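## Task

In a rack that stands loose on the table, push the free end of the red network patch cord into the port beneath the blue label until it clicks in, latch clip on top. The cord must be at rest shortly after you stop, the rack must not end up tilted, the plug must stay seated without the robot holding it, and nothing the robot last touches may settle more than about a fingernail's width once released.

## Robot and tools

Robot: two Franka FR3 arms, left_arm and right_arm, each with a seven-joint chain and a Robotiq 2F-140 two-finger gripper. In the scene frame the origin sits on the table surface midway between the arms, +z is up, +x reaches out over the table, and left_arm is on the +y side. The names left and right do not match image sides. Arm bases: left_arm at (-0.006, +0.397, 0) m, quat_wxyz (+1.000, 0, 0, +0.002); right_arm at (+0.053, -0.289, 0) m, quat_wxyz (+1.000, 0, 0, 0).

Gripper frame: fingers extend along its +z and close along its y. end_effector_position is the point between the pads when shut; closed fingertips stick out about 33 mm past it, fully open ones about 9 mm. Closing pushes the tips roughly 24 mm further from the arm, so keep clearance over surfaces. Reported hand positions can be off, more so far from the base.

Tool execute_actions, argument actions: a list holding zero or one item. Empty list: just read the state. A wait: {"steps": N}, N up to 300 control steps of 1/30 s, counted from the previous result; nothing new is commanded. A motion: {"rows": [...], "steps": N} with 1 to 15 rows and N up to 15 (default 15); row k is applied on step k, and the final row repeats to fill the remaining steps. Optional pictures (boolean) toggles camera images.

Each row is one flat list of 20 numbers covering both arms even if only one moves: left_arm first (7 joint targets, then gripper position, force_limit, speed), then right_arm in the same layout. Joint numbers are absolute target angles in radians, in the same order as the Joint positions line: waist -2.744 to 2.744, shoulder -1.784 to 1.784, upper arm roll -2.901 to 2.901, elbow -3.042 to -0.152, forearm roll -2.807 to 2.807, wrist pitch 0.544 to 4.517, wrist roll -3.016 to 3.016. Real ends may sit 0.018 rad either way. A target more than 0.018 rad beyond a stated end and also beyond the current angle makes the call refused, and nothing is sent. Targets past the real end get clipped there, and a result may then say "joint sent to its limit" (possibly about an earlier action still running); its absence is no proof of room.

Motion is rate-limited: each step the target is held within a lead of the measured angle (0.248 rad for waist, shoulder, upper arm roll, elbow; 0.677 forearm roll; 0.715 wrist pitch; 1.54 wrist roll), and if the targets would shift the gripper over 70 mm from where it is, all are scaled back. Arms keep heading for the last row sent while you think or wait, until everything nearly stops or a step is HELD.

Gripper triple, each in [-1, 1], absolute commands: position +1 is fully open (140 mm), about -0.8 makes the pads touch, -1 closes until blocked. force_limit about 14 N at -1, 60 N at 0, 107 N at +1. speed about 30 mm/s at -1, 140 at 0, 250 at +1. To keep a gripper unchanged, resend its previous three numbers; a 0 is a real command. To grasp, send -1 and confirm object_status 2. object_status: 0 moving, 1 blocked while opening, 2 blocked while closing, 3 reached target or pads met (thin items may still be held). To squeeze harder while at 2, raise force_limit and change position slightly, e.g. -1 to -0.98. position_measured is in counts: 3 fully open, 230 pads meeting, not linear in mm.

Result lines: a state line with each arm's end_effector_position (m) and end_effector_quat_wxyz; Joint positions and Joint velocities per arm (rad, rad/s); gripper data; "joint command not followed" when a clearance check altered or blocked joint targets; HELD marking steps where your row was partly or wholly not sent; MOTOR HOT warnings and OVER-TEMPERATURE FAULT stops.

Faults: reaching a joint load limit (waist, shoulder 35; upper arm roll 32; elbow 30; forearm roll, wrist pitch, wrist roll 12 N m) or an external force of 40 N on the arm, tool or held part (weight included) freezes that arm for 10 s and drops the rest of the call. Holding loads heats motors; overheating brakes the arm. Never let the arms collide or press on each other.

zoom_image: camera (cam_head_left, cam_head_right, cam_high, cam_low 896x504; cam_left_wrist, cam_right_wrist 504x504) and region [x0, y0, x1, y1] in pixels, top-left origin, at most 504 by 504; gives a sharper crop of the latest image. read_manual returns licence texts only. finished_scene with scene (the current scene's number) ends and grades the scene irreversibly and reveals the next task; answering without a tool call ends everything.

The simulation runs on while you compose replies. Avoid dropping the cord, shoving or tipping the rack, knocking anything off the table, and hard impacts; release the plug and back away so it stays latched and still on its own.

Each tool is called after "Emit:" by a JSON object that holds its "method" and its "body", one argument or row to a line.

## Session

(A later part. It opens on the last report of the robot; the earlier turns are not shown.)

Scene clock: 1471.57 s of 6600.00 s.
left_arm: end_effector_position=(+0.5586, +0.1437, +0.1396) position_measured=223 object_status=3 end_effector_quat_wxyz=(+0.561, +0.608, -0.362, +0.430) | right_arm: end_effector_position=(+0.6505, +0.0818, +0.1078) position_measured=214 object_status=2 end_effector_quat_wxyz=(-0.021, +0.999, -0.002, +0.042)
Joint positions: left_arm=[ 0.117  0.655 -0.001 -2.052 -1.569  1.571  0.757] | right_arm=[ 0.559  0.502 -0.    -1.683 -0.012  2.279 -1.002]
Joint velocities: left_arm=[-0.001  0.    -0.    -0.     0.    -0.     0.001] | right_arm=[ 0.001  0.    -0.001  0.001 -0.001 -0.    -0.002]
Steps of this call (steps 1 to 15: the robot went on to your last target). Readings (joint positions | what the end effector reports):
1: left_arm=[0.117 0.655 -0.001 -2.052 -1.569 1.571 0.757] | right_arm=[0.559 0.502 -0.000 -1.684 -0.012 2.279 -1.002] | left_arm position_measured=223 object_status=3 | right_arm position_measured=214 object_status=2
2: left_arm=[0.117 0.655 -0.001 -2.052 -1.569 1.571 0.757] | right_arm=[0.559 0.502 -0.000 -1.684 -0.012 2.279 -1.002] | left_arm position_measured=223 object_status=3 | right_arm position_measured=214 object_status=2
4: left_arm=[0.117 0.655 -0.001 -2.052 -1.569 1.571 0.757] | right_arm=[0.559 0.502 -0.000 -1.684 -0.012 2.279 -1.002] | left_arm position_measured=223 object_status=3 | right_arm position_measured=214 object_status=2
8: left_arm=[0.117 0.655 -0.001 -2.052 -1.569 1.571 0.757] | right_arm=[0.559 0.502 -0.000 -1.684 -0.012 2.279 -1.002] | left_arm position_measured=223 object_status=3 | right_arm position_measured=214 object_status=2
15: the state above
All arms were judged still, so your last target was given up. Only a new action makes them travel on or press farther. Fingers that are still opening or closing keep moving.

Emit:
{"method": "execute_actions", "body": {
  "actions": [
    {"rows": [[0.117,0.655,0,-2.052,-1.5708,1.5708,0.75,-0.75,0,0.5, 0.5566,0.5047,0,-1.679,-0.013,2.281,-1.006,-1,-0.4,-1],[0.117,0.655,0,-2.052,-1.5708,1.5708,0.75,-0.75,0,0.5, 0.5566,0.5047,0,-1.679,-0.013,2.281,-1.006,-1,-0.4,-1],[0.117,0.655,0,-2.052,-1.5708,1.5708,0.75,-0.75,0,0.5, 0.5566,0.5047,0,-1.679,-0.013,2.281,-1.006,-1,-0.4,-1],[0.117,0.655,0,-2.052,-1.5708,1.5708,0.75,-0.75,0,0.5, 0.5562,0.5057,0,-1.6775,-0.013,2.281,-1.006,-1,-0.4,-1],[0.117,0.655,0,-2.052,-1.5708,1.5708,0.75,-0.75,0,0.5, 0.5562,0.5057,0,-1.6775,-0.013,2.281,-1.006,-1,-0.4,-1],[0.117,0.655,0,-2.052,-1.5708,1.5708,0.75,-0.75,0,0.5, 0.5562,0.5057,0,-1.6775,-0.013,2.281,-1.006,-1,-0.4,-1],[0.117,0.655,0,-2.052,-1.5708,1.5708,0.75,-0.75,0,0.5, 0.5558,0.5067,0,-1.676,-0.013,2.281,-1.006,-1,-0.4,-1],[0.117,0.655,0,-2.052,-1.5708,1.5708,0.75,-0.75,0,0.5, 0.5558,0.5067,0,-1.676,-0.013,2.281,-1.006,-1,-0.4,-1],[0.117,0.655,0,-2.052,-1.5708,1.5708,0.75,-0.75,0,0.5, 0.5558,0.5067,0,-1.676,-0.013,2.281,-1.006,-1,-0.4,-1],[0.117,0.655,0,-2.052,-1.5708,1.5708,0.75,-0.75,0,0.5, 0.5554,0.5077,0,-1.6745,-0.013,2.281,-1.006,-1,-0.4,-1]], "steps": 15}
  ],
  "pictures": false
}}

Emit:
{"method": "execute_actions", "body": {
  "actions": [
    {"steps": 15}
  ]
}}

Emit:
{"method": "zoom_image", "body": {
  "camera": "cam_left_wrist",
  "region": [86, 260, 118, 290]
}}

Scene clock: 1481.50 s of 6600.00 s.
left_arm: end_effector_position=(+0.5586, +0.1437, +0.1396) position_measured=223 object_status=3 end_effector_quat_wxyz=(+0.561, +0.608, -0.362, +0.430) | right_arm: end_effector_position=(+0.6518, +0.0820, +0.1073) position_measured=214 object_status=2 end_effector_quat_wxyz=(-0.021, +0.999, -0.002, +0.043)
Joint positions: left_arm=[ 0.117  0.655 -0.001 -2.052 -1.569  1.571  0.757] | right_arm=[ 0.558  0.505 -0.    -1.678 -0.012  2.279 -1.002]
Joint velocities: left_arm=[-0.    -0.001 -0.     0.001 -0.001 -0.001  0.   ] | right_arm=[ 0.001  0.002 -0.001  0.    -0.001 -0.002 -0.   ]
Steps of this call (steps 1 to 90: nothing new was sent; then 6.43 s passed at rest; steps 91 to 105: all 15 steps of this action). Readings (joint positions | what the end effector reports):
91: left_arm=[0.117 0.655 -0.001 -2.052 -1.569 1.571 0.757] | right_arm=[0.559 0.502 -0.000 -1.682 -0.012 2.279 -1.002] | left_arm position_measured=223 object_status=3 | right_arm position_measured=214 object_status=2
92: left_arm=[0.117 0.655 -0.001 -2.052 -1.569 1.571 0.757] | right_arm=[0.559 0.502 -0.000 -1.682 -0.012 2.279 -1.002] | left_arm position_measured=223 object_status=3 | right_arm position_measured=214 object_status=2
94: left_arm=[0.117 0.655 -0.001 -2.052 -1.569 1.571 0.757] | right_arm=[0.559 0.503 -0.000 -1.682 -0.012 2.279 -1.002] | left_arm position_measured=223 object_status=3 | right_arm position_measured=214 object_status=2
98: left_arm=[0.117 0.655 -0.001 -2.052 -1.569 1.571 0.757] | right_arm=[0.559 0.504 -0.000 -1.680 -0.012 2.279 -1.002] | left_arm position_measured=223 object_status=3 | right_arm position_measured=214 object_status=2
105: the state above

Scene clock: 1482.00 s of 6600.00 s.
left_arm: end_effector_position=(+0.5586, +0.1437, +0.1396) position_measured=223 object_status=3 end_effector_quat_wxyz=(+0.561, +0.608, -0.362, +0.430) | right_arm: end_effector_position=(+0.6518, +0.0820, +0.1073) position_measured=214 object_status=2 end_effector_quat_wxyz=(-0.021, +0.999, -0.002, +0.043)
Joint positions: left_arm=[ 0.117  0.655 -0.001 -2.052 -1.569  1.571  0.757] | right_arm=[ 0.558  0.506 -0.    -1.678 -0.012  2.278 -1.002]
Joint velocities: left_arm=[-0.001 -0.    -0.001 -0.001  0.     0.001  0.   ] | right_arm=[-0.001  0.     0.001 -0.001  0.     0.     0.   ]
Steps of this call (steps 1 to 15: the robot went on to your last target). Readings (joint positions | what the end effector reports):
1: left_arm=[0.117 0.655 -0.001 -2.052 -1.569 1.571 0.757] | right_arm=[0.558 0.505 -0.000 -1.678 -0.012 2.279 -1.002] | left_arm position_measured=223 object_status=3 | right_arm position_measured=214 object_status=2
2: left_arm=[0.117 0.655 -0.001 -2.052 -1.569 1.571 0.757] | right_arm=[0.558 0.505 -0.000 -1.678 -0.012 2.279 -1.002] | left_arm position_measured=223 object_status=3 | right_arm position_measured=214 object_status=2
4: left_arm=[0.117 0.655 -0.001 -2.052 -1.569 1.571 0.757] | right_arm=[0.558 0.505 -0.000 -1.678 -0.012 2.279 -1.002] | left_arm position_measured=223 object_status=3 | right_arm position_measured=214 object_status=2
8: left_arm=[0.117 0.655 -0.001 -2.052 -1.569 1.571 0.757] | right_arm=[0.558 0.506 -0.000 -1.678 -0.012 2.278 -1.002] | left_arm position_measured=223 object_status=3 | right_arm position_measured=214 object_status=2
15: the state above
All arms were judged still, so your last target was given up. Only a new action makes them travel on or press farther. Fingers that are still opening or closing keep moving.

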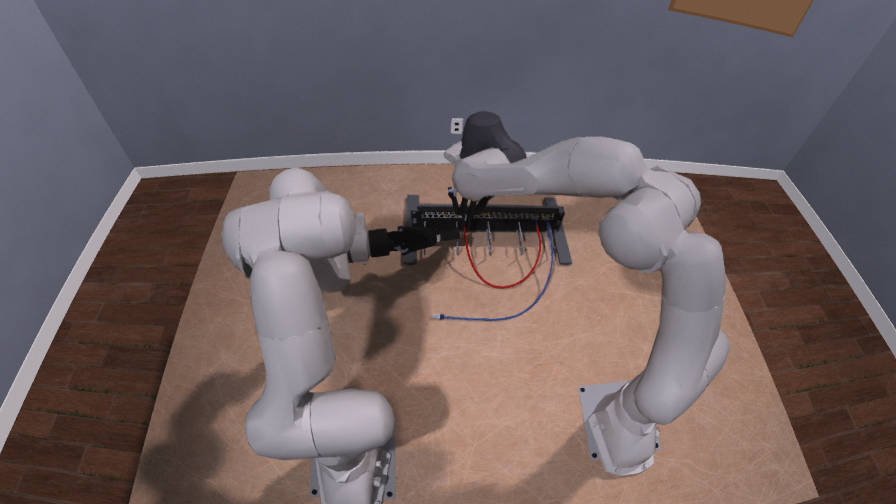

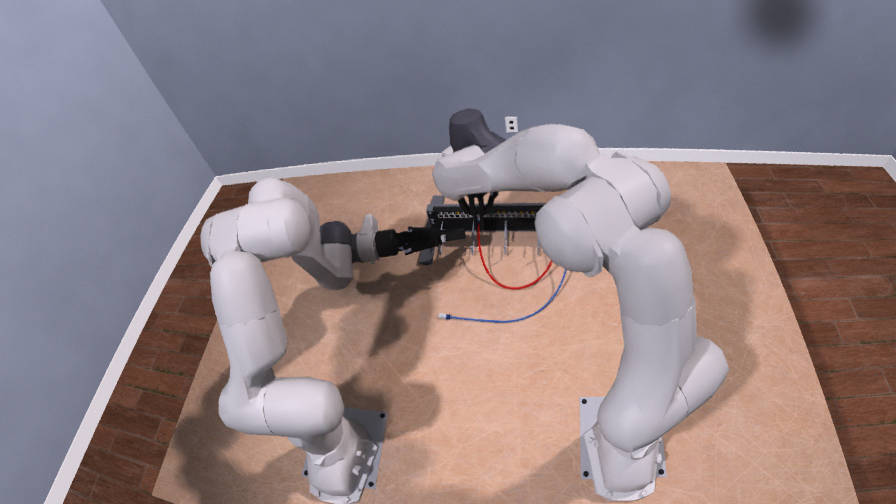

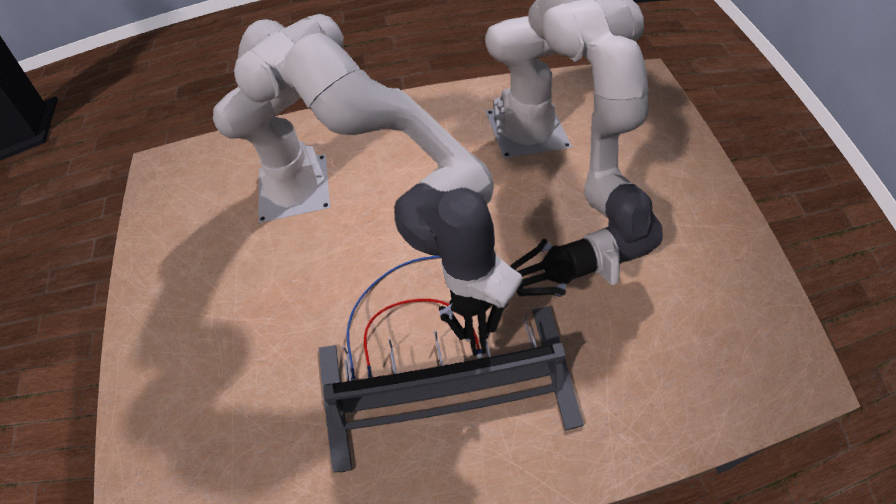

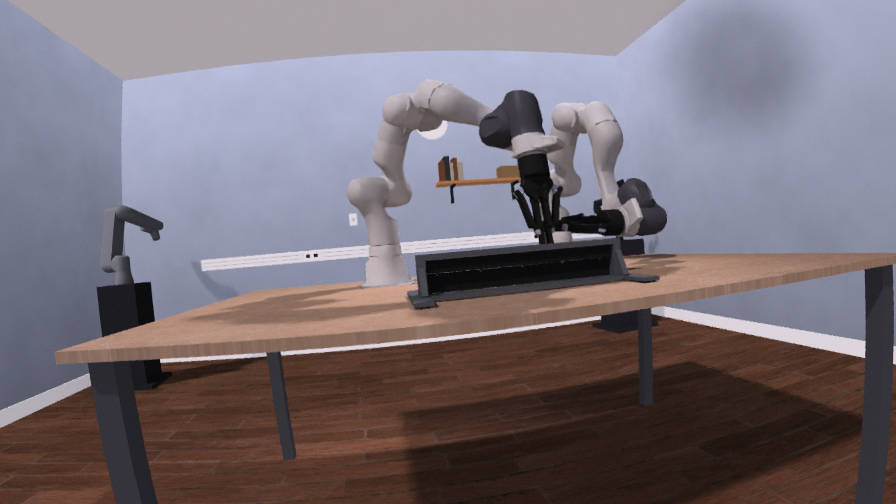

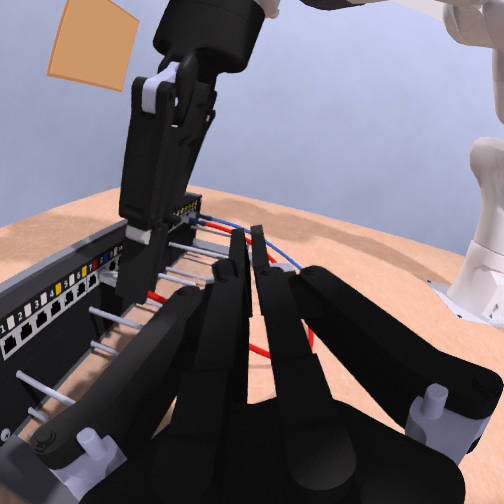

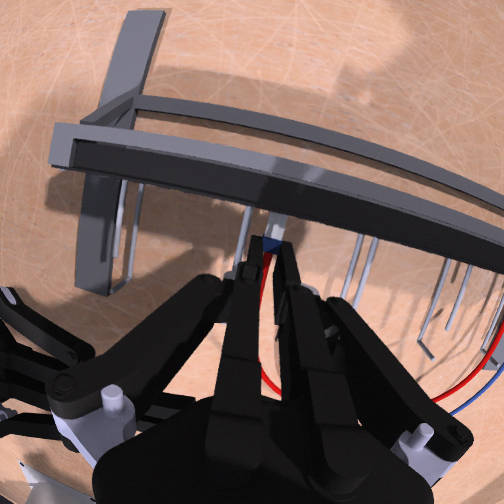

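Region (86, 260, 118, 290) of cam_left_wrist's 504x504 image, scaled by 15.750, with more detail than that image has; it fills the top 472 rows of this view, and the rest is white.

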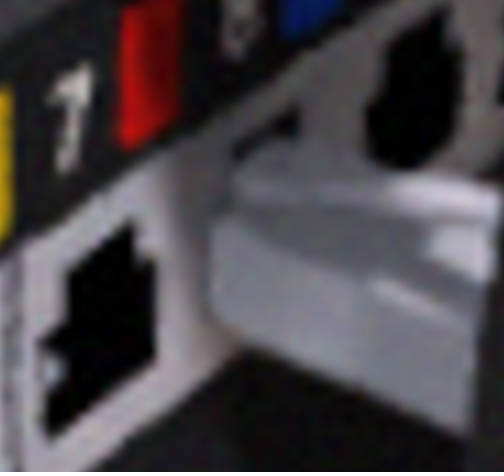

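Emit:
{"method": "execute_actions", "body": {
  "actions": [
    {"rows": [[0.117,0.655,0,-2.052,-1.5708,1.5708,0.75,-0.75,0,0.5, 0.554,0.508,0,-1.670,-0.014,2.282,-1.007,-1,-0.4,-1],[0.117,0.655,0,-2.052,-1.5708,1.5708,0.75,-0.75,0,0.5, 0.554,0.508,0,-1.670,-0.014,2.282,-1.007,-1,-0.4,-1],[0.117,0.655,0,-2.052,-1.5708,1.5708,0.75,-0.75,0,0.5, 0.554,0.508,0,-1.670,-0.014,2.282,-1.007,-1,-0.4,-1],[0.117,0.655,0,-2.052,-1.5708,1.5708,0.75,-0.75,0,0.5, 0.553,0.510,0,-1.666,-0.015,2.281,-1.008,-1,-0.4,-1],[0.117,0.655,0,-2.052,-1.5708,1.5708,0.75,-0.75,0,0.5, 0.553,0.510,0,-1.666,-0.015,2.281,-1.008,-1,-0.4,-1],[0.117,0.655,0,-2.052,-1.5708,1.5708,0.75,-0.75,0,0.5, 0.553,0.510,0,-1.666,-0.015,2.281,-1.008,-1,-0.4,-1],[0.117,0.655,0,-2.052,-1.5708,1.5708,0.75,-0.75,0,0.5, 0.552,0.5125,0,-1.662,-0.015,2.279,-1.009,-1,-0.4,-1],[0.117,0.655,0,-2.052,-1.5708,1.5708,0.75,-0.75,0,0.5, 0.552,0.5125,0,-1.662,-0.015,2.279,-1.009,-1,-0.4,-1],[0.117,0.655,0,-2.052,-1.5708,1.5708,0.75,-0.75,0,0.5, 0.552,0.5125,0,-1.662,-0.015,2.279,-1.009,-1,-0.4,-1],[0.117,0.655,0,-2.052,-1.5708,1.5708,0.75,-0.75,0,0.5, 0.551,0.515,0,-1.658,-0.015,2.277,-1.010,-1,-0.4,-1],[0.117,0.655,0,-2.052,-1.5708,1.5708,0.75,-0.75,0,0.5, 0.551,0.515,0,-1.658,-0.015,2.277,-1.010,-1,-0.4,-1],[0.117,0.655,0,-2.052,-1.5708,1.5708,0.75,-0.75,0,0.5, 0.551,0.515,0,-1.658,-0.015,2.277,-1.010,-1,-0.4,-1],[0.117,0.655,0,-2.052,-1.5708,1.5708,0.75,-0.75,0,0.5, 0.550,0.5175,0,-1.654,-0.015,2.275,-1.011,-1,-0.4,-1]], "steps": 15}
  ],
  "pictures": false
}}

Emit:
{"method": "execute_actions", "body": {
  "actions": [
    {"steps": 15}
  ],
  "pictures": false
}}

Scene clock: 1495.80 s of 6600.00 s.
left_arm: end_effector_position=(+0.5586, +0.1437, +0.1396) position_measured=223 object_status=3 end_effector_quat_wxyz=(+0.561, +0.608, -0.362, +0.430) | right_arm: end_effector_position=(+0.6546, +0.0821, +0.1073) position_measured=214 object_status=2 end_effector_quat_wxyz=(-0.020, +0.999, -0.002, +0.041)
Joint positions: left_arm=[ 0.117  0.655 -0.001 -2.052 -1.569  1.571  0.757] | right_arm=[ 0.555  0.515  0.001 -1.662 -0.012  2.269 -1.004]
Joint velocities: left_arm=[-0.002  0.    -0.001  0.001 -0.     0.001 -0.001] | right_arm=[-0.002  0.011  0.003  0.023 -0.    -0.025 -0.006]
Steps of this call (steps 1 to 90: nothing new was sent; then 10.30 s passed at rest; steps 91 to 105: all 15 steps of this action). Readings (joint positions | what the end effector reports):
91: left_arm=[0.117 0.655 -0.001 -2.052 -1.569 1.571 0.757] | right_arm=[0.558 0.506 -0.000 -1.677 -0.012 2.278 -1.002] | left_arm position_measured=223 object_status=3 | right_arm position_measured=214 object_status=2
92: left_arm=[0.117 0.655 -0.001 -2.052 -1.569 1.571 0.757] | right_arm=[0.558 0.506 -0.000 -1.676 -0.012 2.278 -1.002] | left_arm position_measured=223 object_status=3 | right_arm position_measured=214 object_status=2
94: left_arm=[0.117 0.655 -0.001 -2.052 -1.569 1.571 0.757] | right_arm=[0.557 0.507 -0.000 -1.674 -0.012 2.278 -1.002] | left_arm position_measured=223 object_status=3 | right_arm position_measured=214 object_status=2
98: left_arm=[0.117 0.655 -0.001 -2.052 -1.569 1.571 0.757] | right_arm=[0.556 0.511 0.000 -1.670 -0.012 2.276 -1.003] | left_arm position_measured=223 object_status=3 | right_arm position_measured=214 object_status=2
105: the state above

Scene clock: 1496.30 s of 6600.00 s.
left_arm: end_effector_position=(+0.5586, +0.1437, +0.1396) position_measured=223 object_status=3 end_effector_quat_wxyz=(+0.561, +0.608, -0.362, +0.430) | right_arm: end_effector_position=(+0.6546, +0.0820, +0.1074) position_measured=214 object_status=2 end_effector_quat_wxyz=(-0.020, +0.999, -0.001, +0.041)
Joint positions: left_arm=[ 0.117  0.655 -0.001 -2.052 -1.569  1.571  0.757] | right_arm=[ 0.555  0.516  0.001 -1.66  -0.012  2.266 -1.006]
Joint velocities: left_arm=[-0.001  0.    -0.     0.001 -0.     0.    -0.001] | right_arm=[-0.001 -0.001  0.001  0.     0.    -0.001 -0.002]
Steps of this call (steps 1 to 15: the robot went on to your last target). Readings (joint positions | what the end effector reports):
1: left_arm=[0.117 0.655 -0.001 -2.052 -1.569 1.571 0.757] | right_arm=[0.555 0.515 0.001 -1.661 -0.012 2.268 -1.005] | left_arm position_measured=223 object_status=3 | right_arm position_measured=214 object_status=2
2: left_arm=[0.117 0.655 -0.001 -2.052 -1.569 1.571 0.757] | right_arm=[0.555 0.515 0.001 -1.661 -0.012 2.267 -1.005] | left_arm position_measured=223 object_status=3 | right_arm position_measured=214 object_status=2
4: left_arm=[0.117 0.655 -0.001 -2.052 -1.569 1.571 0.757] | right_arm=[0.555 0.516 0.001 -1.660 -0.012 2.267 -1.005] | left_arm position_measured=223 object_status=3 | right_arm position_measured=214 object_status=2
8: left_arm=[0.117 0.655 -0.001 -2.052 -1.569 1.571 0.757] | right_arm=[0.555 0.516 0.001 -1.660 -0.012 2.266 -1.005] | left_arm position_measured=223 object_status=3 | right_arm position_measured=214 object_status=2
15: the state above
All arms were judged still, so your last target was given up. Only a new action makes them travel on or press farther. Fingers that are still opening or closing keep moving.

Emit:
{"method": "execute_actions", "body": {
  "actions": [
    {"rows": [[0.117,0.655,0,-2.052,-1.5708,1.5708,0.75,-0.75,0,0.5, 0.548,0.5175,-0.001,-1.651,-0.017,2.280,-1.011,-1,-0.4,-1],[0.117,0.655,0,-2.052,-1.5708,1.5708,0.75,-0.75,0,0.5, 0.548,0.5175,-0.001,-1.651,-0.017,2.280,-1.011,-1,-0.4,-1],[0.117,0.655,0,-2.052,-1.5708,1.5708,0.75,-0.75,0,0.5, 0.548,0.5175,-0.001,-1.651,-0.017,2.280,-1.011,-1,-0.4,-1],[0.117,0.655,0,-2.052,-1.5708,1.5708,0.75,-0.75,0,0.5, 0.548,0.5175,-0.001,-1.651,-0.017,2.280,-1.011,-1,-0.4,-1],[0.117,0.655,0,-2.052,-1.5708,1.5708,0.75,-0.75,0,0.5, 0.5465,0.518,-0.001,-1.648,-0.018,2.283,-1.012,-1,-0.4,-1],[0.117,0.655,0,-2.052,-1.5708,1.5708,0.75,-0.75,0,0.5, 0.5465,0.518,-0.001,-1.648,-0.018,2.283,-1.012,-1,-0.4,-1],[0.117,0.655,0,-2.052,-1.5708,1.5708,0.75,-0.75,0,0.5, 0.5465,0.518,-0.001,-1.648,-0.018,2.283,-1.012,-1,-0.4,-1],[0.117,0.655,0,-2.052,-1.5708,1.5708,0.75,-0.75,0,0.5, 0.5465,0.518,-0.001,-1.648,-0.018,2.283,-1.012,-1,-0.4,-1],[0.117,0.655,0,-2.052,-1.5708,1.5708,0.75,-0.75,0,0.5, 0.545,0.519,-0.002,-1.645,-0.019,2.285,-1.012,-1,-0.4,-1],[0.117,0.655,0,-2.052,-1.5708,1.5708,0.75,-0.75,0,0.5, 0.545,0.519,-0.002,-1.645,-0.019,2.285,-1.012,-1,-0.4,-1],[0.117,0.655,0,-2.052,-1.5708,1.5708,0.75,-0.75,0,0.5, 0.545,0.519,-0.002,-1.645,-0.019,2.285,-1.012,-1,-0.4,-1],[0.117,0.655,0,-2.052,-1.5708,1.5708,0.75,-0.75,0,0.5, 0.5435,0.520,-0.002,-1.642,-0.020,2.286,-1.013,-1,-0.4,-1]], "steps": 15}
  ],
  "pictures": false
}}

Emit:
{"method": "execute_actions", "body": {
  "actions": [
    {"steps": 15}
  ]
}}

Emit:
{"method": "zoom_image", "body": {
  "camera": "cam_left_wrist",
  "region": [75, 250, 130, 296]
}}

Scene clock: 1510.23 s of 6600.00 s.
left_arm: end_effector_position=(+0.5586, +0.1437, +0.1396) position_measured=223 object_status=3 end_effector_quat_wxyz=(+0.561, +0.608, -0.362, +0.430) | right_arm: end_effector_position=(+0.6549, +0.0822, +0.1071) position_measured=214 object_status=2 end_effector_quat_wxyz=(-0.020, +0.999, -0.001, +0.039)
Joint positions: left_arm=[ 0.117  0.655 -0.001 -2.052 -1.569  1.571  0.757] | right_arm=[ 0.553  0.519  0.003 -1.654 -0.012  2.261 -1.007]
Joint velocities: left_arm=[ 0.    -0.    -0.     0.     0.001 -0.     0.001] | right_arm=[-0.003  0.002  0.002  0.007 -0.001 -0.01  -0.002]
Steps of this call (steps 1 to 90: nothing new was sent; then 10.43 s passed at rest; steps 91 to 105: all 15 steps of this action). Readings (joint positions | what the end effector reports):
91: left_arm=[0.117 0.655 -0.001 -2.052 -1.569 1.571 0.757] | right_arm=[0.554 0.516 0.001 -1.659 -0.012 2.266 -1.006] | left_arm position_measured=223 object_status=3 | right_arm position_measured=214 object_status=2
92: left_arm=[0.117 0.655 -0.001 -2.052 -1.569 1.571 0.757] | right_arm=[0.554 0.516 0.002 -1.659 -0.012 2.266 -1.006] | left_arm position_measured=223 object_status=3 | right_arm position_measured=214 object_status=2
94: left_arm=[0.117 0.655 -0.001 -2.052 -1.569 1.571 0.757] | right_arm=[0.554 0.516 0.002 -1.659 -0.012 2.265 -1.006] | left_arm position_measured=223 object_status=3 | right_arm position_measured=214 object_status=2
98: left_arm=[0.117 0.655 -0.001 -2.052 -1.569 1.571 0.757] | right_arm=[0.554 0.517 0.002 -1.658 -0.012 2.264 -1.006] | left_arm position_measured=223 object_status=3 | right_arm position_measured=214 object_status=2
105: the state above

Scene clock: 1510.73 s of 6600.00 s.
left_arm: end_effector_position=(+0.5586, +0.1437, +0.1396) position_measured=223 object_status=3 end_effector_quat_wxyz=(+0.561, +0.608, -0.362, +0.430) | right_arm: end_effector_position=(+0.6549, +0.0822, +0.1072) position_measured=214 object_status=2 end_effector_quat_wxyz=(-0.020, +0.999, -0.001, +0.039)
Joint positions: left_arm=[ 0.117  0.655 -0.001 -2.052 -1.569  1.571  0.757] | right_arm=[ 0.552  0.52   0.004 -1.653 -0.012  2.26  -1.007]
Joint velocities: left_arm=[-0.001 -0.002  0.001  0.    -0.001  0.001  0.002] | right_arm=[ 0.001  0.001  0.001  0.     0.    -0.    -0.   ]
Steps of this call (steps 1 to 15: the robot went on to your last target). Readings (joint positions | what the end effector reports):
1: left_arm=[0.117 0.655 -0.001 -2.052 -1.569 1.571 0.757] | right_arm=[0.552 0.520 0.004 -1.654 -0.012 2.261 -1.007] | left_arm position_measured=223 object_status=3 | right_arm position_measured=214 object_status=2
2: left_arm=[0.117 0.655 -0.001 -2.052 -1.569 1.571 0.757] | right_arm=[0.552 0.520 0.004 -1.654 -0.012 2.261 -1.007] | left_arm position_measured=223 object_status=3 | right_arm position_measured=214 object_status=2
4: left_arm=[0.117 0.655 -0.001 -2.052 -1.569 1.571 0.757] | right_arm=[0.552 0.520 0.004 -1.653 -0.012 2.261 -1.007] | left_arm position_measured=223 object_status=3 | right_arm position_measured=214 object_status=2
8: left_arm=[0.117 0.655 -0.001 -2.052 -1.569 1.571 0.757] | right_arm=[0.552 0.520 0.004 -1.653 -0.012 2.260 -1.007] | left_arm position_measured=223 object_status=3 | right_arm position_measured=214 object_status=2
15: the state above
All arms were judged still, so your last target was given up. Only a new action makes them travel on or press farther. Fingers that are still opening or closing keep moving.

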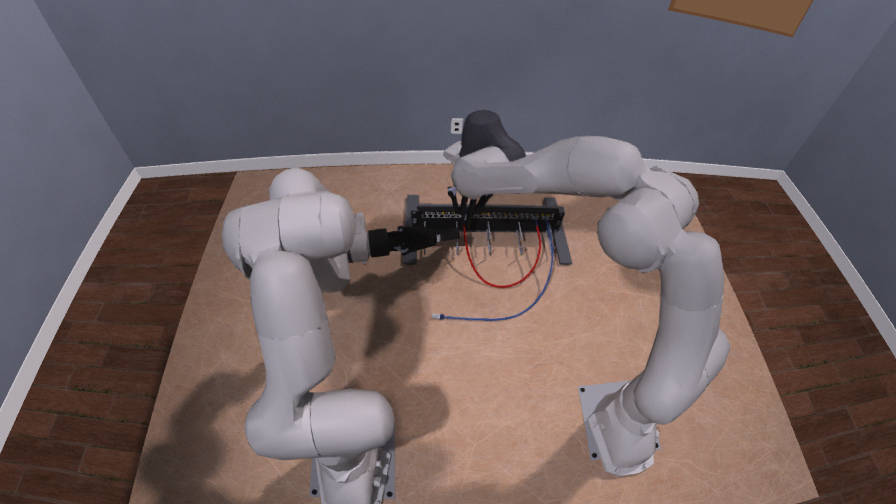

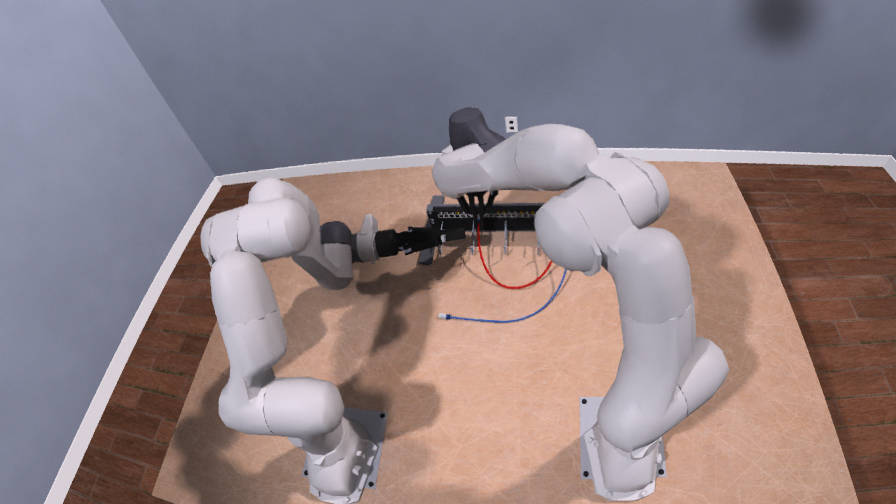

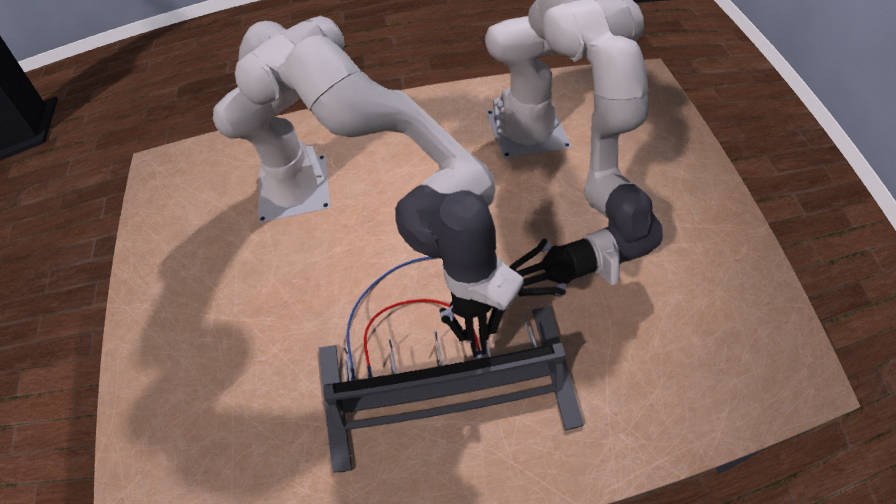

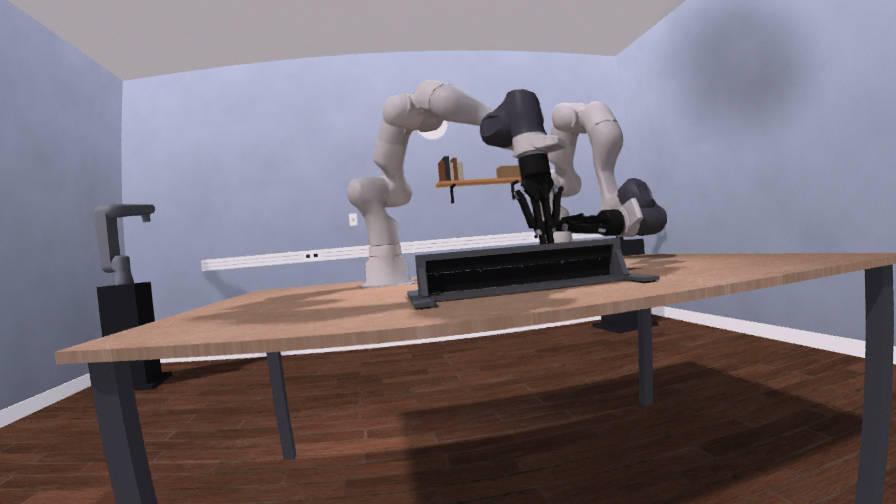

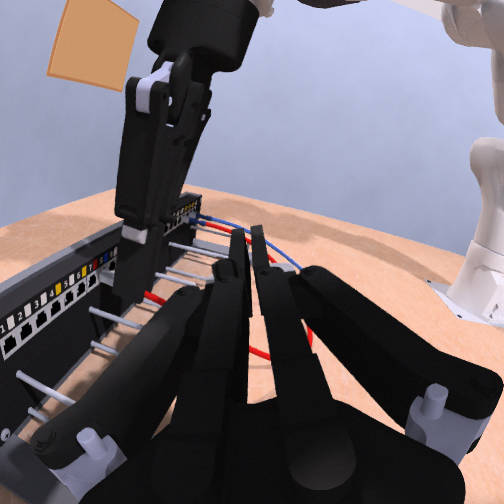

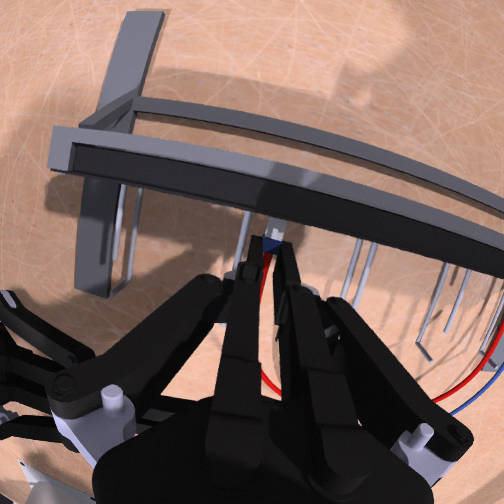

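Region (75, 250, 130, 296) of cam_left_wrist's 504x504 image, scaled by 9.164, with more detail than that image has; it fills the top 422 rows of this view, and the rest is white.

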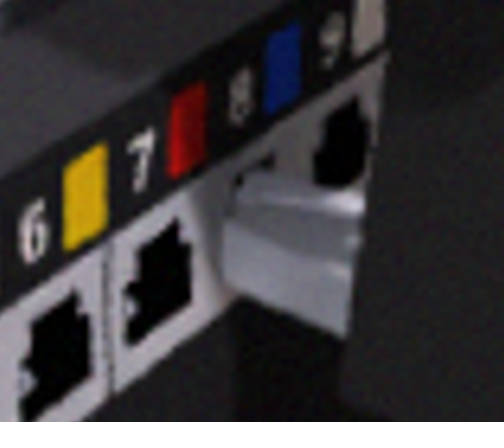

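Emit:
{"method": "execute_actions", "body": {
  "actions": [
    {"rows": [[0.117,0.655,0,-2.052,-1.5708,1.5708,0.75,-0.75,0,0.5, 0.548,0.518,-0.001,-1.648,-0.017,2.272,-1.02,-1,-0.4,-1],[0.117,0.655,0,-2.052,-1.5708,1.5708,0.75,-0.75,0,0.5, 0.548,0.518,-0.001,-1.648,-0.017,2.272,-1.02,-1,-0.4,-1],[0.117,0.655,0,-2.052,-1.5708,1.5708,0.75,-0.75,0,0.5, 0.548,0.518,-0.001,-1.648,-0.017,2.272,-1.02,-1,-0.4,-1],[0.117,0.655,0,-2.052,-1.5708,1.5708,0.75,-0.75,0,0.5, 0.549,0.515,-0.001,-1.651,-0.016,2.270,-1.035,-1,-0.4,-1]], "steps": 15}
  ],
  "pictures": false
}}

Emit:
{"method": "execute_actions", "body": {
  "actions": [
    {"steps": 15}
  ],
  "pictures": false
}}

Scene clock: 1520.53 s of 6600.00 s.
left_arm: end_effector_position=(+0.5586, +0.1437, +0.1396) position_measured=223 object_status=3 end_effector_quat_wxyz=(+0.561, +0.608, -0.362, +0.430) | right_arm: end_effector_position=(+0.6548, +0.0819, +0.1076) position_measured=214 object_status=2 end_effector_quat_wxyz=(-0.019, +0.999, +0.007, +0.039)
Joint positions: left_arm=[ 0.117  0.655 -0.001 -2.052 -1.569  1.571  0.757] | right_arm=[ 0.552  0.519  0.004 -1.653 -0.012  2.259 -1.024]
Joint velocities: left_arm=[ 0.     0.001  0.001  0.     0.001 -0.    -0.   ] | right_arm=[-0.001 -0.001 -0.001 -0.001 -0.    -0.001 -0.017]
Steps of this call (steps 1 to 90: nothing new was sent; then 6.30 s passed at rest; steps 91 to 105: all 15 steps of this action). Readings (joint positions | what the end effector reports):
91: left_arm=[0.117 0.655 -0.001 -2.052 -1.569 1.571 0.757] | right_arm=[0.552 0.520 0.004 -1.653 -0.012 2.260 -1.008] | left_arm position_measured=223 object_status=3 | right_arm position_measured=214 object_status=2
92: left_arm=[0.117 0.655 -0.001 -2.052 -1.569 1.571 0.757] | right_arm=[0.552 0.520 0.004 -1.653 -0.012 2.260 -1.009] | left_arm position_measured=223 object_status=3 | right_arm position_measured=214 object_status=2
94: left_arm=[0.117 0.655 -0.001 -2.052 -1.569 1.571 0.757] | right_arm=[0.552 0.520 0.004 -1.653 -0.012 2.259 -1.011] | left_arm position_measured=223 object_status=3 | right_arm position_measured=214 object_status=2
98: left_arm=[0.117 0.655 -0.001 -2.052 -1.569 1.571 0.757] | right_arm=[0.552 0.519 0.004 -1.653 -0.012 2.259 -1.018] | left_arm position_measured=223 object_status=3 | right_arm position_measured=214 object_status=2
105: the state above

Scene clock: 1521.03 s of 6600.00 s.
left_arm: end_effector_position=(+0.5586, +0.1437, +0.1396) position_measured=223 object_status=3 end_effector_quat_wxyz=(+0.561, +0.608, -0.362, +0.430) | right_arm: end_effector_position=(+0.6548, +0.0818, +0.1076) position_measured=214 object_status=2 end_effector_quat_wxyz=(-0.019, +0.999, +0.009, +0.039)
Joint positions: left_arm=[ 0.117  0.655 -0.001 -2.052 -1.569  1.571  0.757] | right_arm=[ 0.552  0.519  0.003 -1.653 -0.012  2.259 -1.028]
Joint velocities: left_arm=[-0.001  0.    -0.001  0.     0.001 -0.001 -0.001] | right_arm=[ 0.001 -0.     0.     0.     0.    -0.001 -0.003]
Steps of this call (steps 1 to 15: the robot went on to your last target). Readings (joint positions | what the end effector reports):
1: left_arm=[0.117 0.655 -0.001 -2.052 -1.569 1.571 0.757] | right_arm=[0.552 0.519 0.004 -1.653 -0.012 2.259 -1.024] | left_arm position_measured=223 object_status=3 | right_arm position_measured=214 object_status=2
2: left_arm=[0.117 0.655 -0.001 -2.052 -1.569 1.571 0.757] | right_arm=[0.552 0.519 0.004 -1.653 -0.012 2.259 -1.025] | left_arm position_measured=223 object_status=3 | right_arm position_measured=214 object_status=2
4: left_arm=[0.117 0.655 -0.001 -2.052 -1.569 1.571 0.757] | right_arm=[0.552 0.519 0.003 -1.653 -0.012 2.259 -1.025] | left_arm position_measured=223 object_status=3 | right_arm position_measured=214 object_status=2
8: left_arm=[0.117 0.655 -0.001 -2.052 -1.569 1.571 0.757] | right_arm=[0.552 0.519 0.003 -1.653 -0.012 2.259 -1.027] | left_arm position_measured=223 object_status=3 | right_arm position_measured=214 object_status=2
15: the state above
All arms were judged still, so your last target was given up. Only a new action makes them travel on or press farther. Fingers that are still opening or closing keep moving.

Emit:
{"method": "execute_actions", "body": {
  "actions": [
    {"rows": [[0.117,0.655,0,-2.052,-1.5708,1.5708,0.75,-0.75,0,0.5, 0.546,0.514,-0.002,-1.647,-0.018,2.278,-1.035,-1,-0.4,-1],[0.117,0.655,0,-2.052,-1.5708,1.5708,0.75,-0.75,0,0.5, 0.546,0.514,-0.002,-1.647,-0.018,2.278,-1.035,-1,-0.4,-1],[0.117,0.655,0,-2.052,-1.5708,1.5708,0.75,-0.75,0,0.5, 0.546,0.514,-0.002,-1.647,-0.018,2.278,-1.035,-1,-0.4,-1],[0.117,0.655,0,-2.052,-1.5708,1.5708,0.75,-0.75,0,0.5, 0.546,0.514,-0.002,-1.647,-0.018,2.278,-1.035,-1,-0.4,-1],[0.117,0.655,0,-2.052,-1.5708,1.5708,0.75,-0.75,0,0.5, 0.543,0.513,-0.003,-1.643,-0.021,2.286,-1.035,-1,-0.4,-1],[0.117,0.655,0,-2.052,-1.5708,1.5708,0.75,-0.75,0,0.5, 0.543,0.513,-0.003,-1.643,-0.021,2.286,-1.035,-1,-0.4,-1],[0.117,0.655,0,-2.052,-1.5708,1.5708,0.75,-0.75,0,0.5, 0.543,0.513,-0.003,-1.643,-0.021,2.286,-1.035,-1,-0.4,-1],[0.117,0.655,0,-2.052,-1.5708,1.5708,0.75,-0.75,0,0.5, 0.543,0.513,-0.003,-1.643,-0.021,2.286,-1.035,-1,-0.4,-1],[0.117,0.655,0,-2.052,-1.5708,1.5708,0.75,-0.75,0,0.5, 0.540,0.513,-0.005,-1.639,-0.023,2.294,-1.035,-1,-0.4,-1]], "steps": 15}
  ],
  "pictures": false
}}

Emit:
{"method": "execute_actions", "body": {
  "actions": [
    {"steps": 15}
  ]
}}

Emit:
{"method": "zoom_image", "body": {
  "camera": "cam_left_wrist",
  "region": [75, 250, 130, 296]
}}

Scene clock: 1531.57 s of 6600.00 s.
left_arm: end_effector_position=(+0.5586, +0.1437, +0.1396) position_measured=223 object_status=3 end_effector_quat_wxyz=(+0.561, +0.608, -0.362, +0.430) | right_arm: end_effector_position=(+0.6591, +0.0812, +0.1096) position_measured=214 object_status=2 end_effector_quat_wxyz=(-0.021, +0.999, +0.009, +0.044)
Joint positions: left_arm=[ 0.117  0.655 -0.001 -2.052 -1.569  1.571  0.757] | right_arm=[ 0.549  0.519  0.003 -1.651 -0.015  2.266 -1.03 ]
Joint velocities: left_arm=[-0.001  0.     0.     0.001 -0.001 -0.     0.001] | right_arm=[-0.024  0.007 -0.002  0.019 -0.017  0.064 -0.003]
Steps of this call (steps 1 to 90: nothing new was sent; then 7.03 s passed at rest; steps 91 to 105: all 15 steps of this action). Readings (joint positions | what the end effector reports):
91: left_arm=[0.117 0.655 -0.001 -2.052 -1.569 1.571 0.757] | right_arm=[0.552 0.519 0.003 -1.653 -0.012 2.259 -1.029] | left_arm position_measured=223 object_status=3 | right_arm position_measured=214 object_status=2
92: left_arm=[0.117 0.655 -0.001 -2.052 -1.569 1.571 0.757] | right_arm=[0.552 0.519 0.003 -1.653 -0.012 2.259 -1.029] | left_arm position_measured=223 object_status=3 | right_arm position_measured=214 object_status=2
94: left_arm=[0.117 0.655 -0.001 -2.052 -1.569 1.571 0.757] | right_arm=[0.552 0.519 0.003 -1.653 -0.012 2.259 -1.029] | left_arm position_measured=223 object_status=3 | right_arm position_measured=214 object_status=2
98: left_arm=[0.117 0.655 -0.001 -2.052 -1.569 1.571 0.757] | right_arm=[0.552 0.519 0.003 -1.653 -0.013 2.259 -1.029] | left_arm position_measured=223 object_status=3 | right_arm position_measured=214 object_status=2
105: the state above

Scene clock: 1532.07 s of 6600.00 s.
left_arm: end_effector_position=(+0.5586, +0.1437, +0.1396) position_measured=223 object_status=3 end_effector_quat_wxyz=(+0.561, +0.608, -0.362, +0.430) | right_arm: end_effector_position=(+0.6598, +0.0810, +0.1093) position_measured=214 object_status=2 end_effector_quat_wxyz=(-0.021, +0.999, +0.009, +0.044)
Joint positions: left_arm=[ 0.117  0.655 -0.001 -2.052 -1.569  1.571  0.757] | right_arm=[ 0.548  0.52   0.003 -1.651 -0.015  2.268 -1.03 ]
Joint velocities: left_arm=[-0.001  0.001 -0.    -0.001 -0.     0.001  0.001] | right_arm=[-0.    -0.001 -0.001 -0.001  0.001  0.     0.001]
Steps of this call (steps 1 to 15: the robot went on to your last target). Readings (joint positions | what the end effector reports):
1: left_arm=[0.117 0.655 -0.001 -2.052 -1.569 1.571 0.757] | right_arm=[0.548 0.519 0.003 -1.651 -0.015 2.267 -1.030] | left_arm position_measured=223 object_status=3 | right_arm position_measured=214 object_status=2
2: left_arm=[0.117 0.655 -0.001 -2.052 -1.569 1.571 0.757] | right_arm=[0.548 0.520 0.003 -1.651 -0.015 2.268 -1.030] | left_arm position_measured=223 object_status=3 | right_arm position_measured=214 object_status=2
4: left_arm=[0.117 0.655 -0.001 -2.052 -1.569 1.571 0.757] | right_arm=[0.548 0.520 0.003 -1.651 -0.015 2.268 -1.030] | left_arm position_measured=223 object_status=3 | right_arm position_measured=214 object_status=2
8: left_arm=[0.117 0.655 -0.001 -2.052 -1.569 1.571 0.757] | right_arm=[0.548 0.520 0.003 -1.651 -0.015 2.268 -1.030] | left_arm position_measured=223 object_status=3 | right_arm position_measured=214 object_status=2
15: the state above
All arms were judged still, so your last target was given up. Only a new action makes them travel on or press farther. Fingers that are still opening or closing keep moving.

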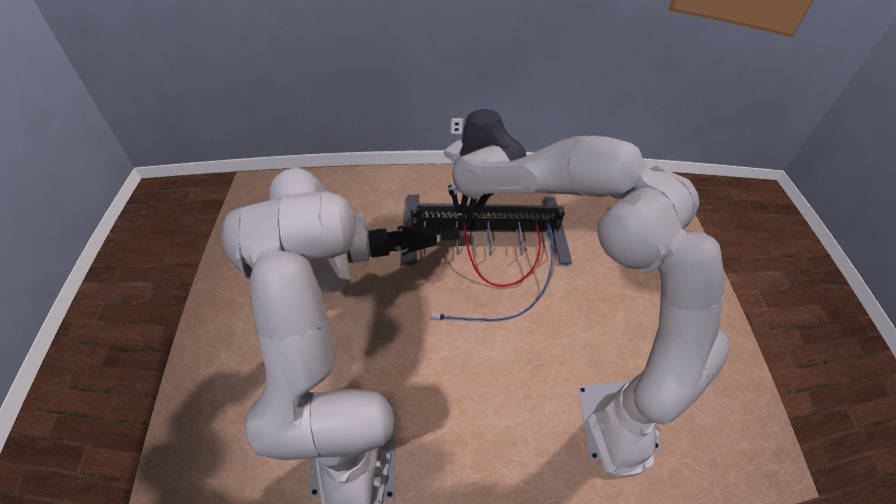

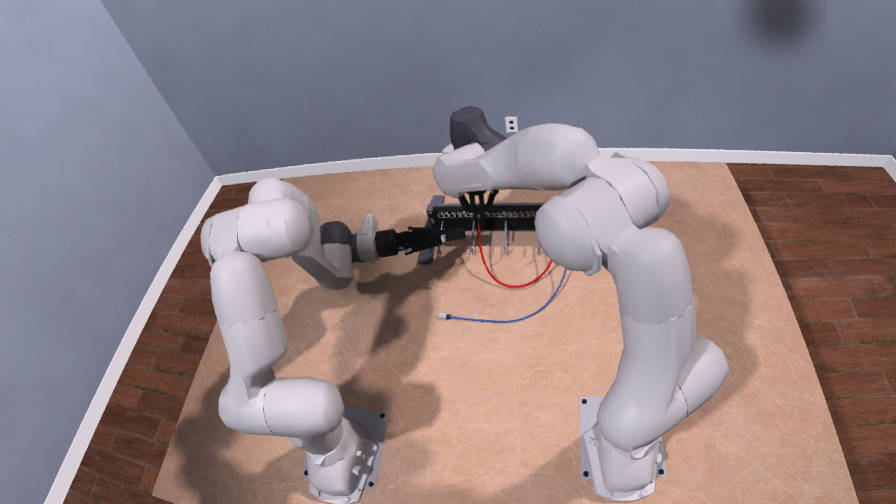

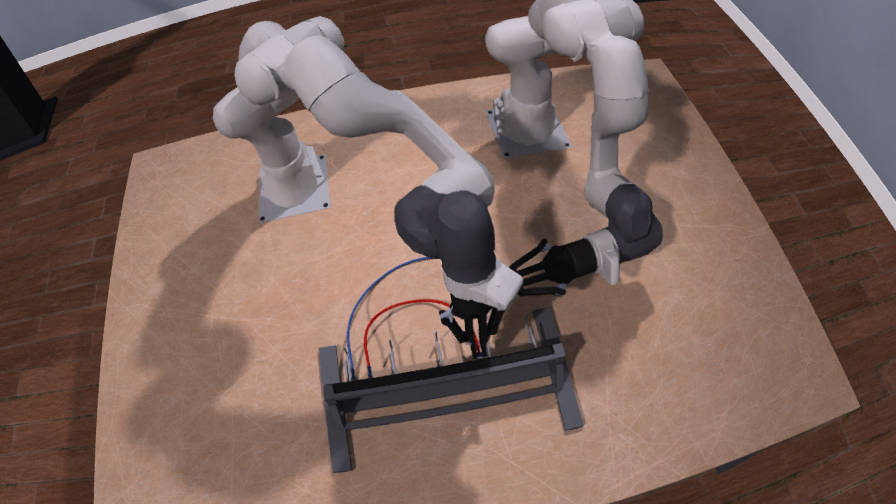

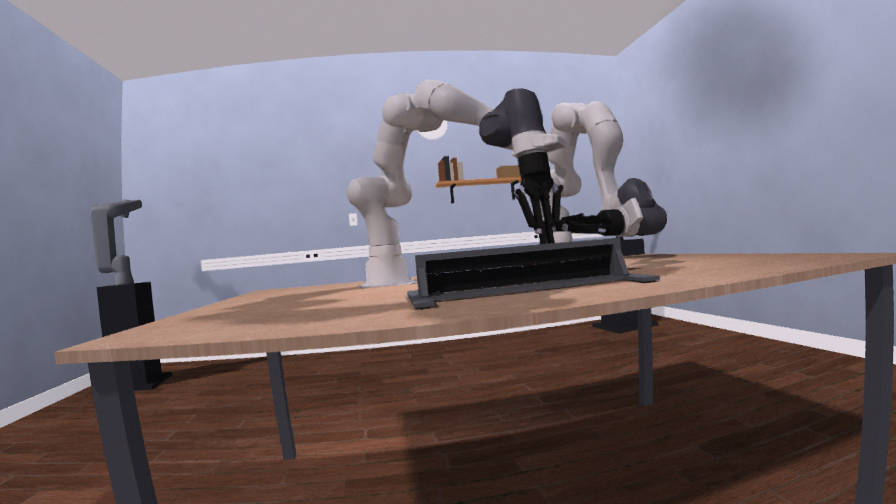

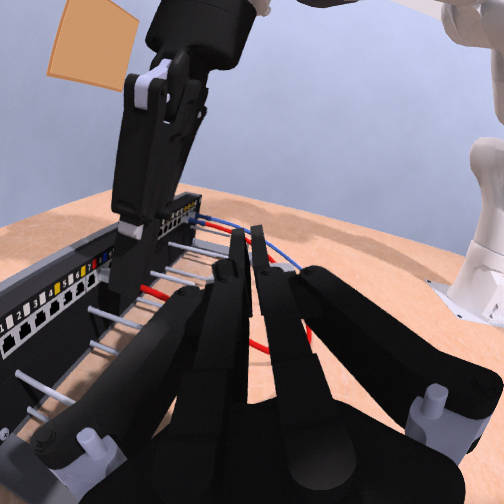

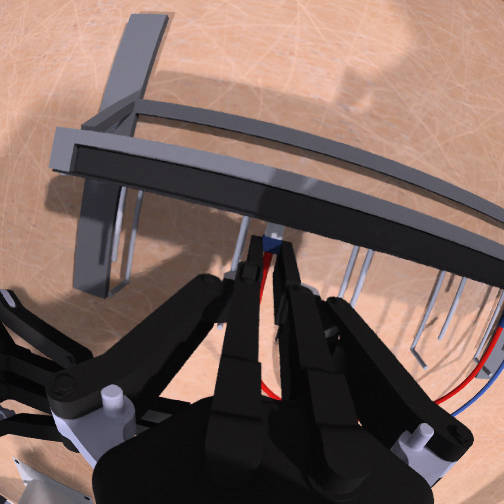

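Region (75, 250, 130, 296) of cam_left_wrist's 504x504 image, scaled by 9.164, with more detail than that image has; it fills the top 422 rows of this view, and the rest is white.

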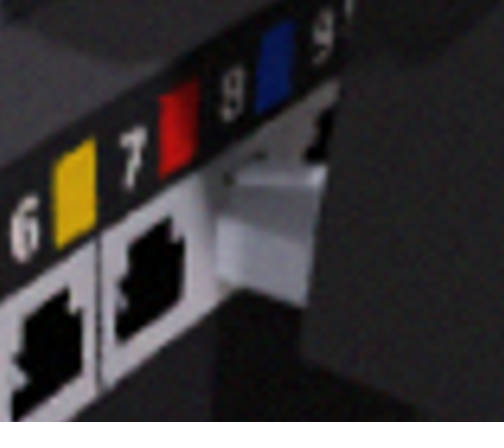

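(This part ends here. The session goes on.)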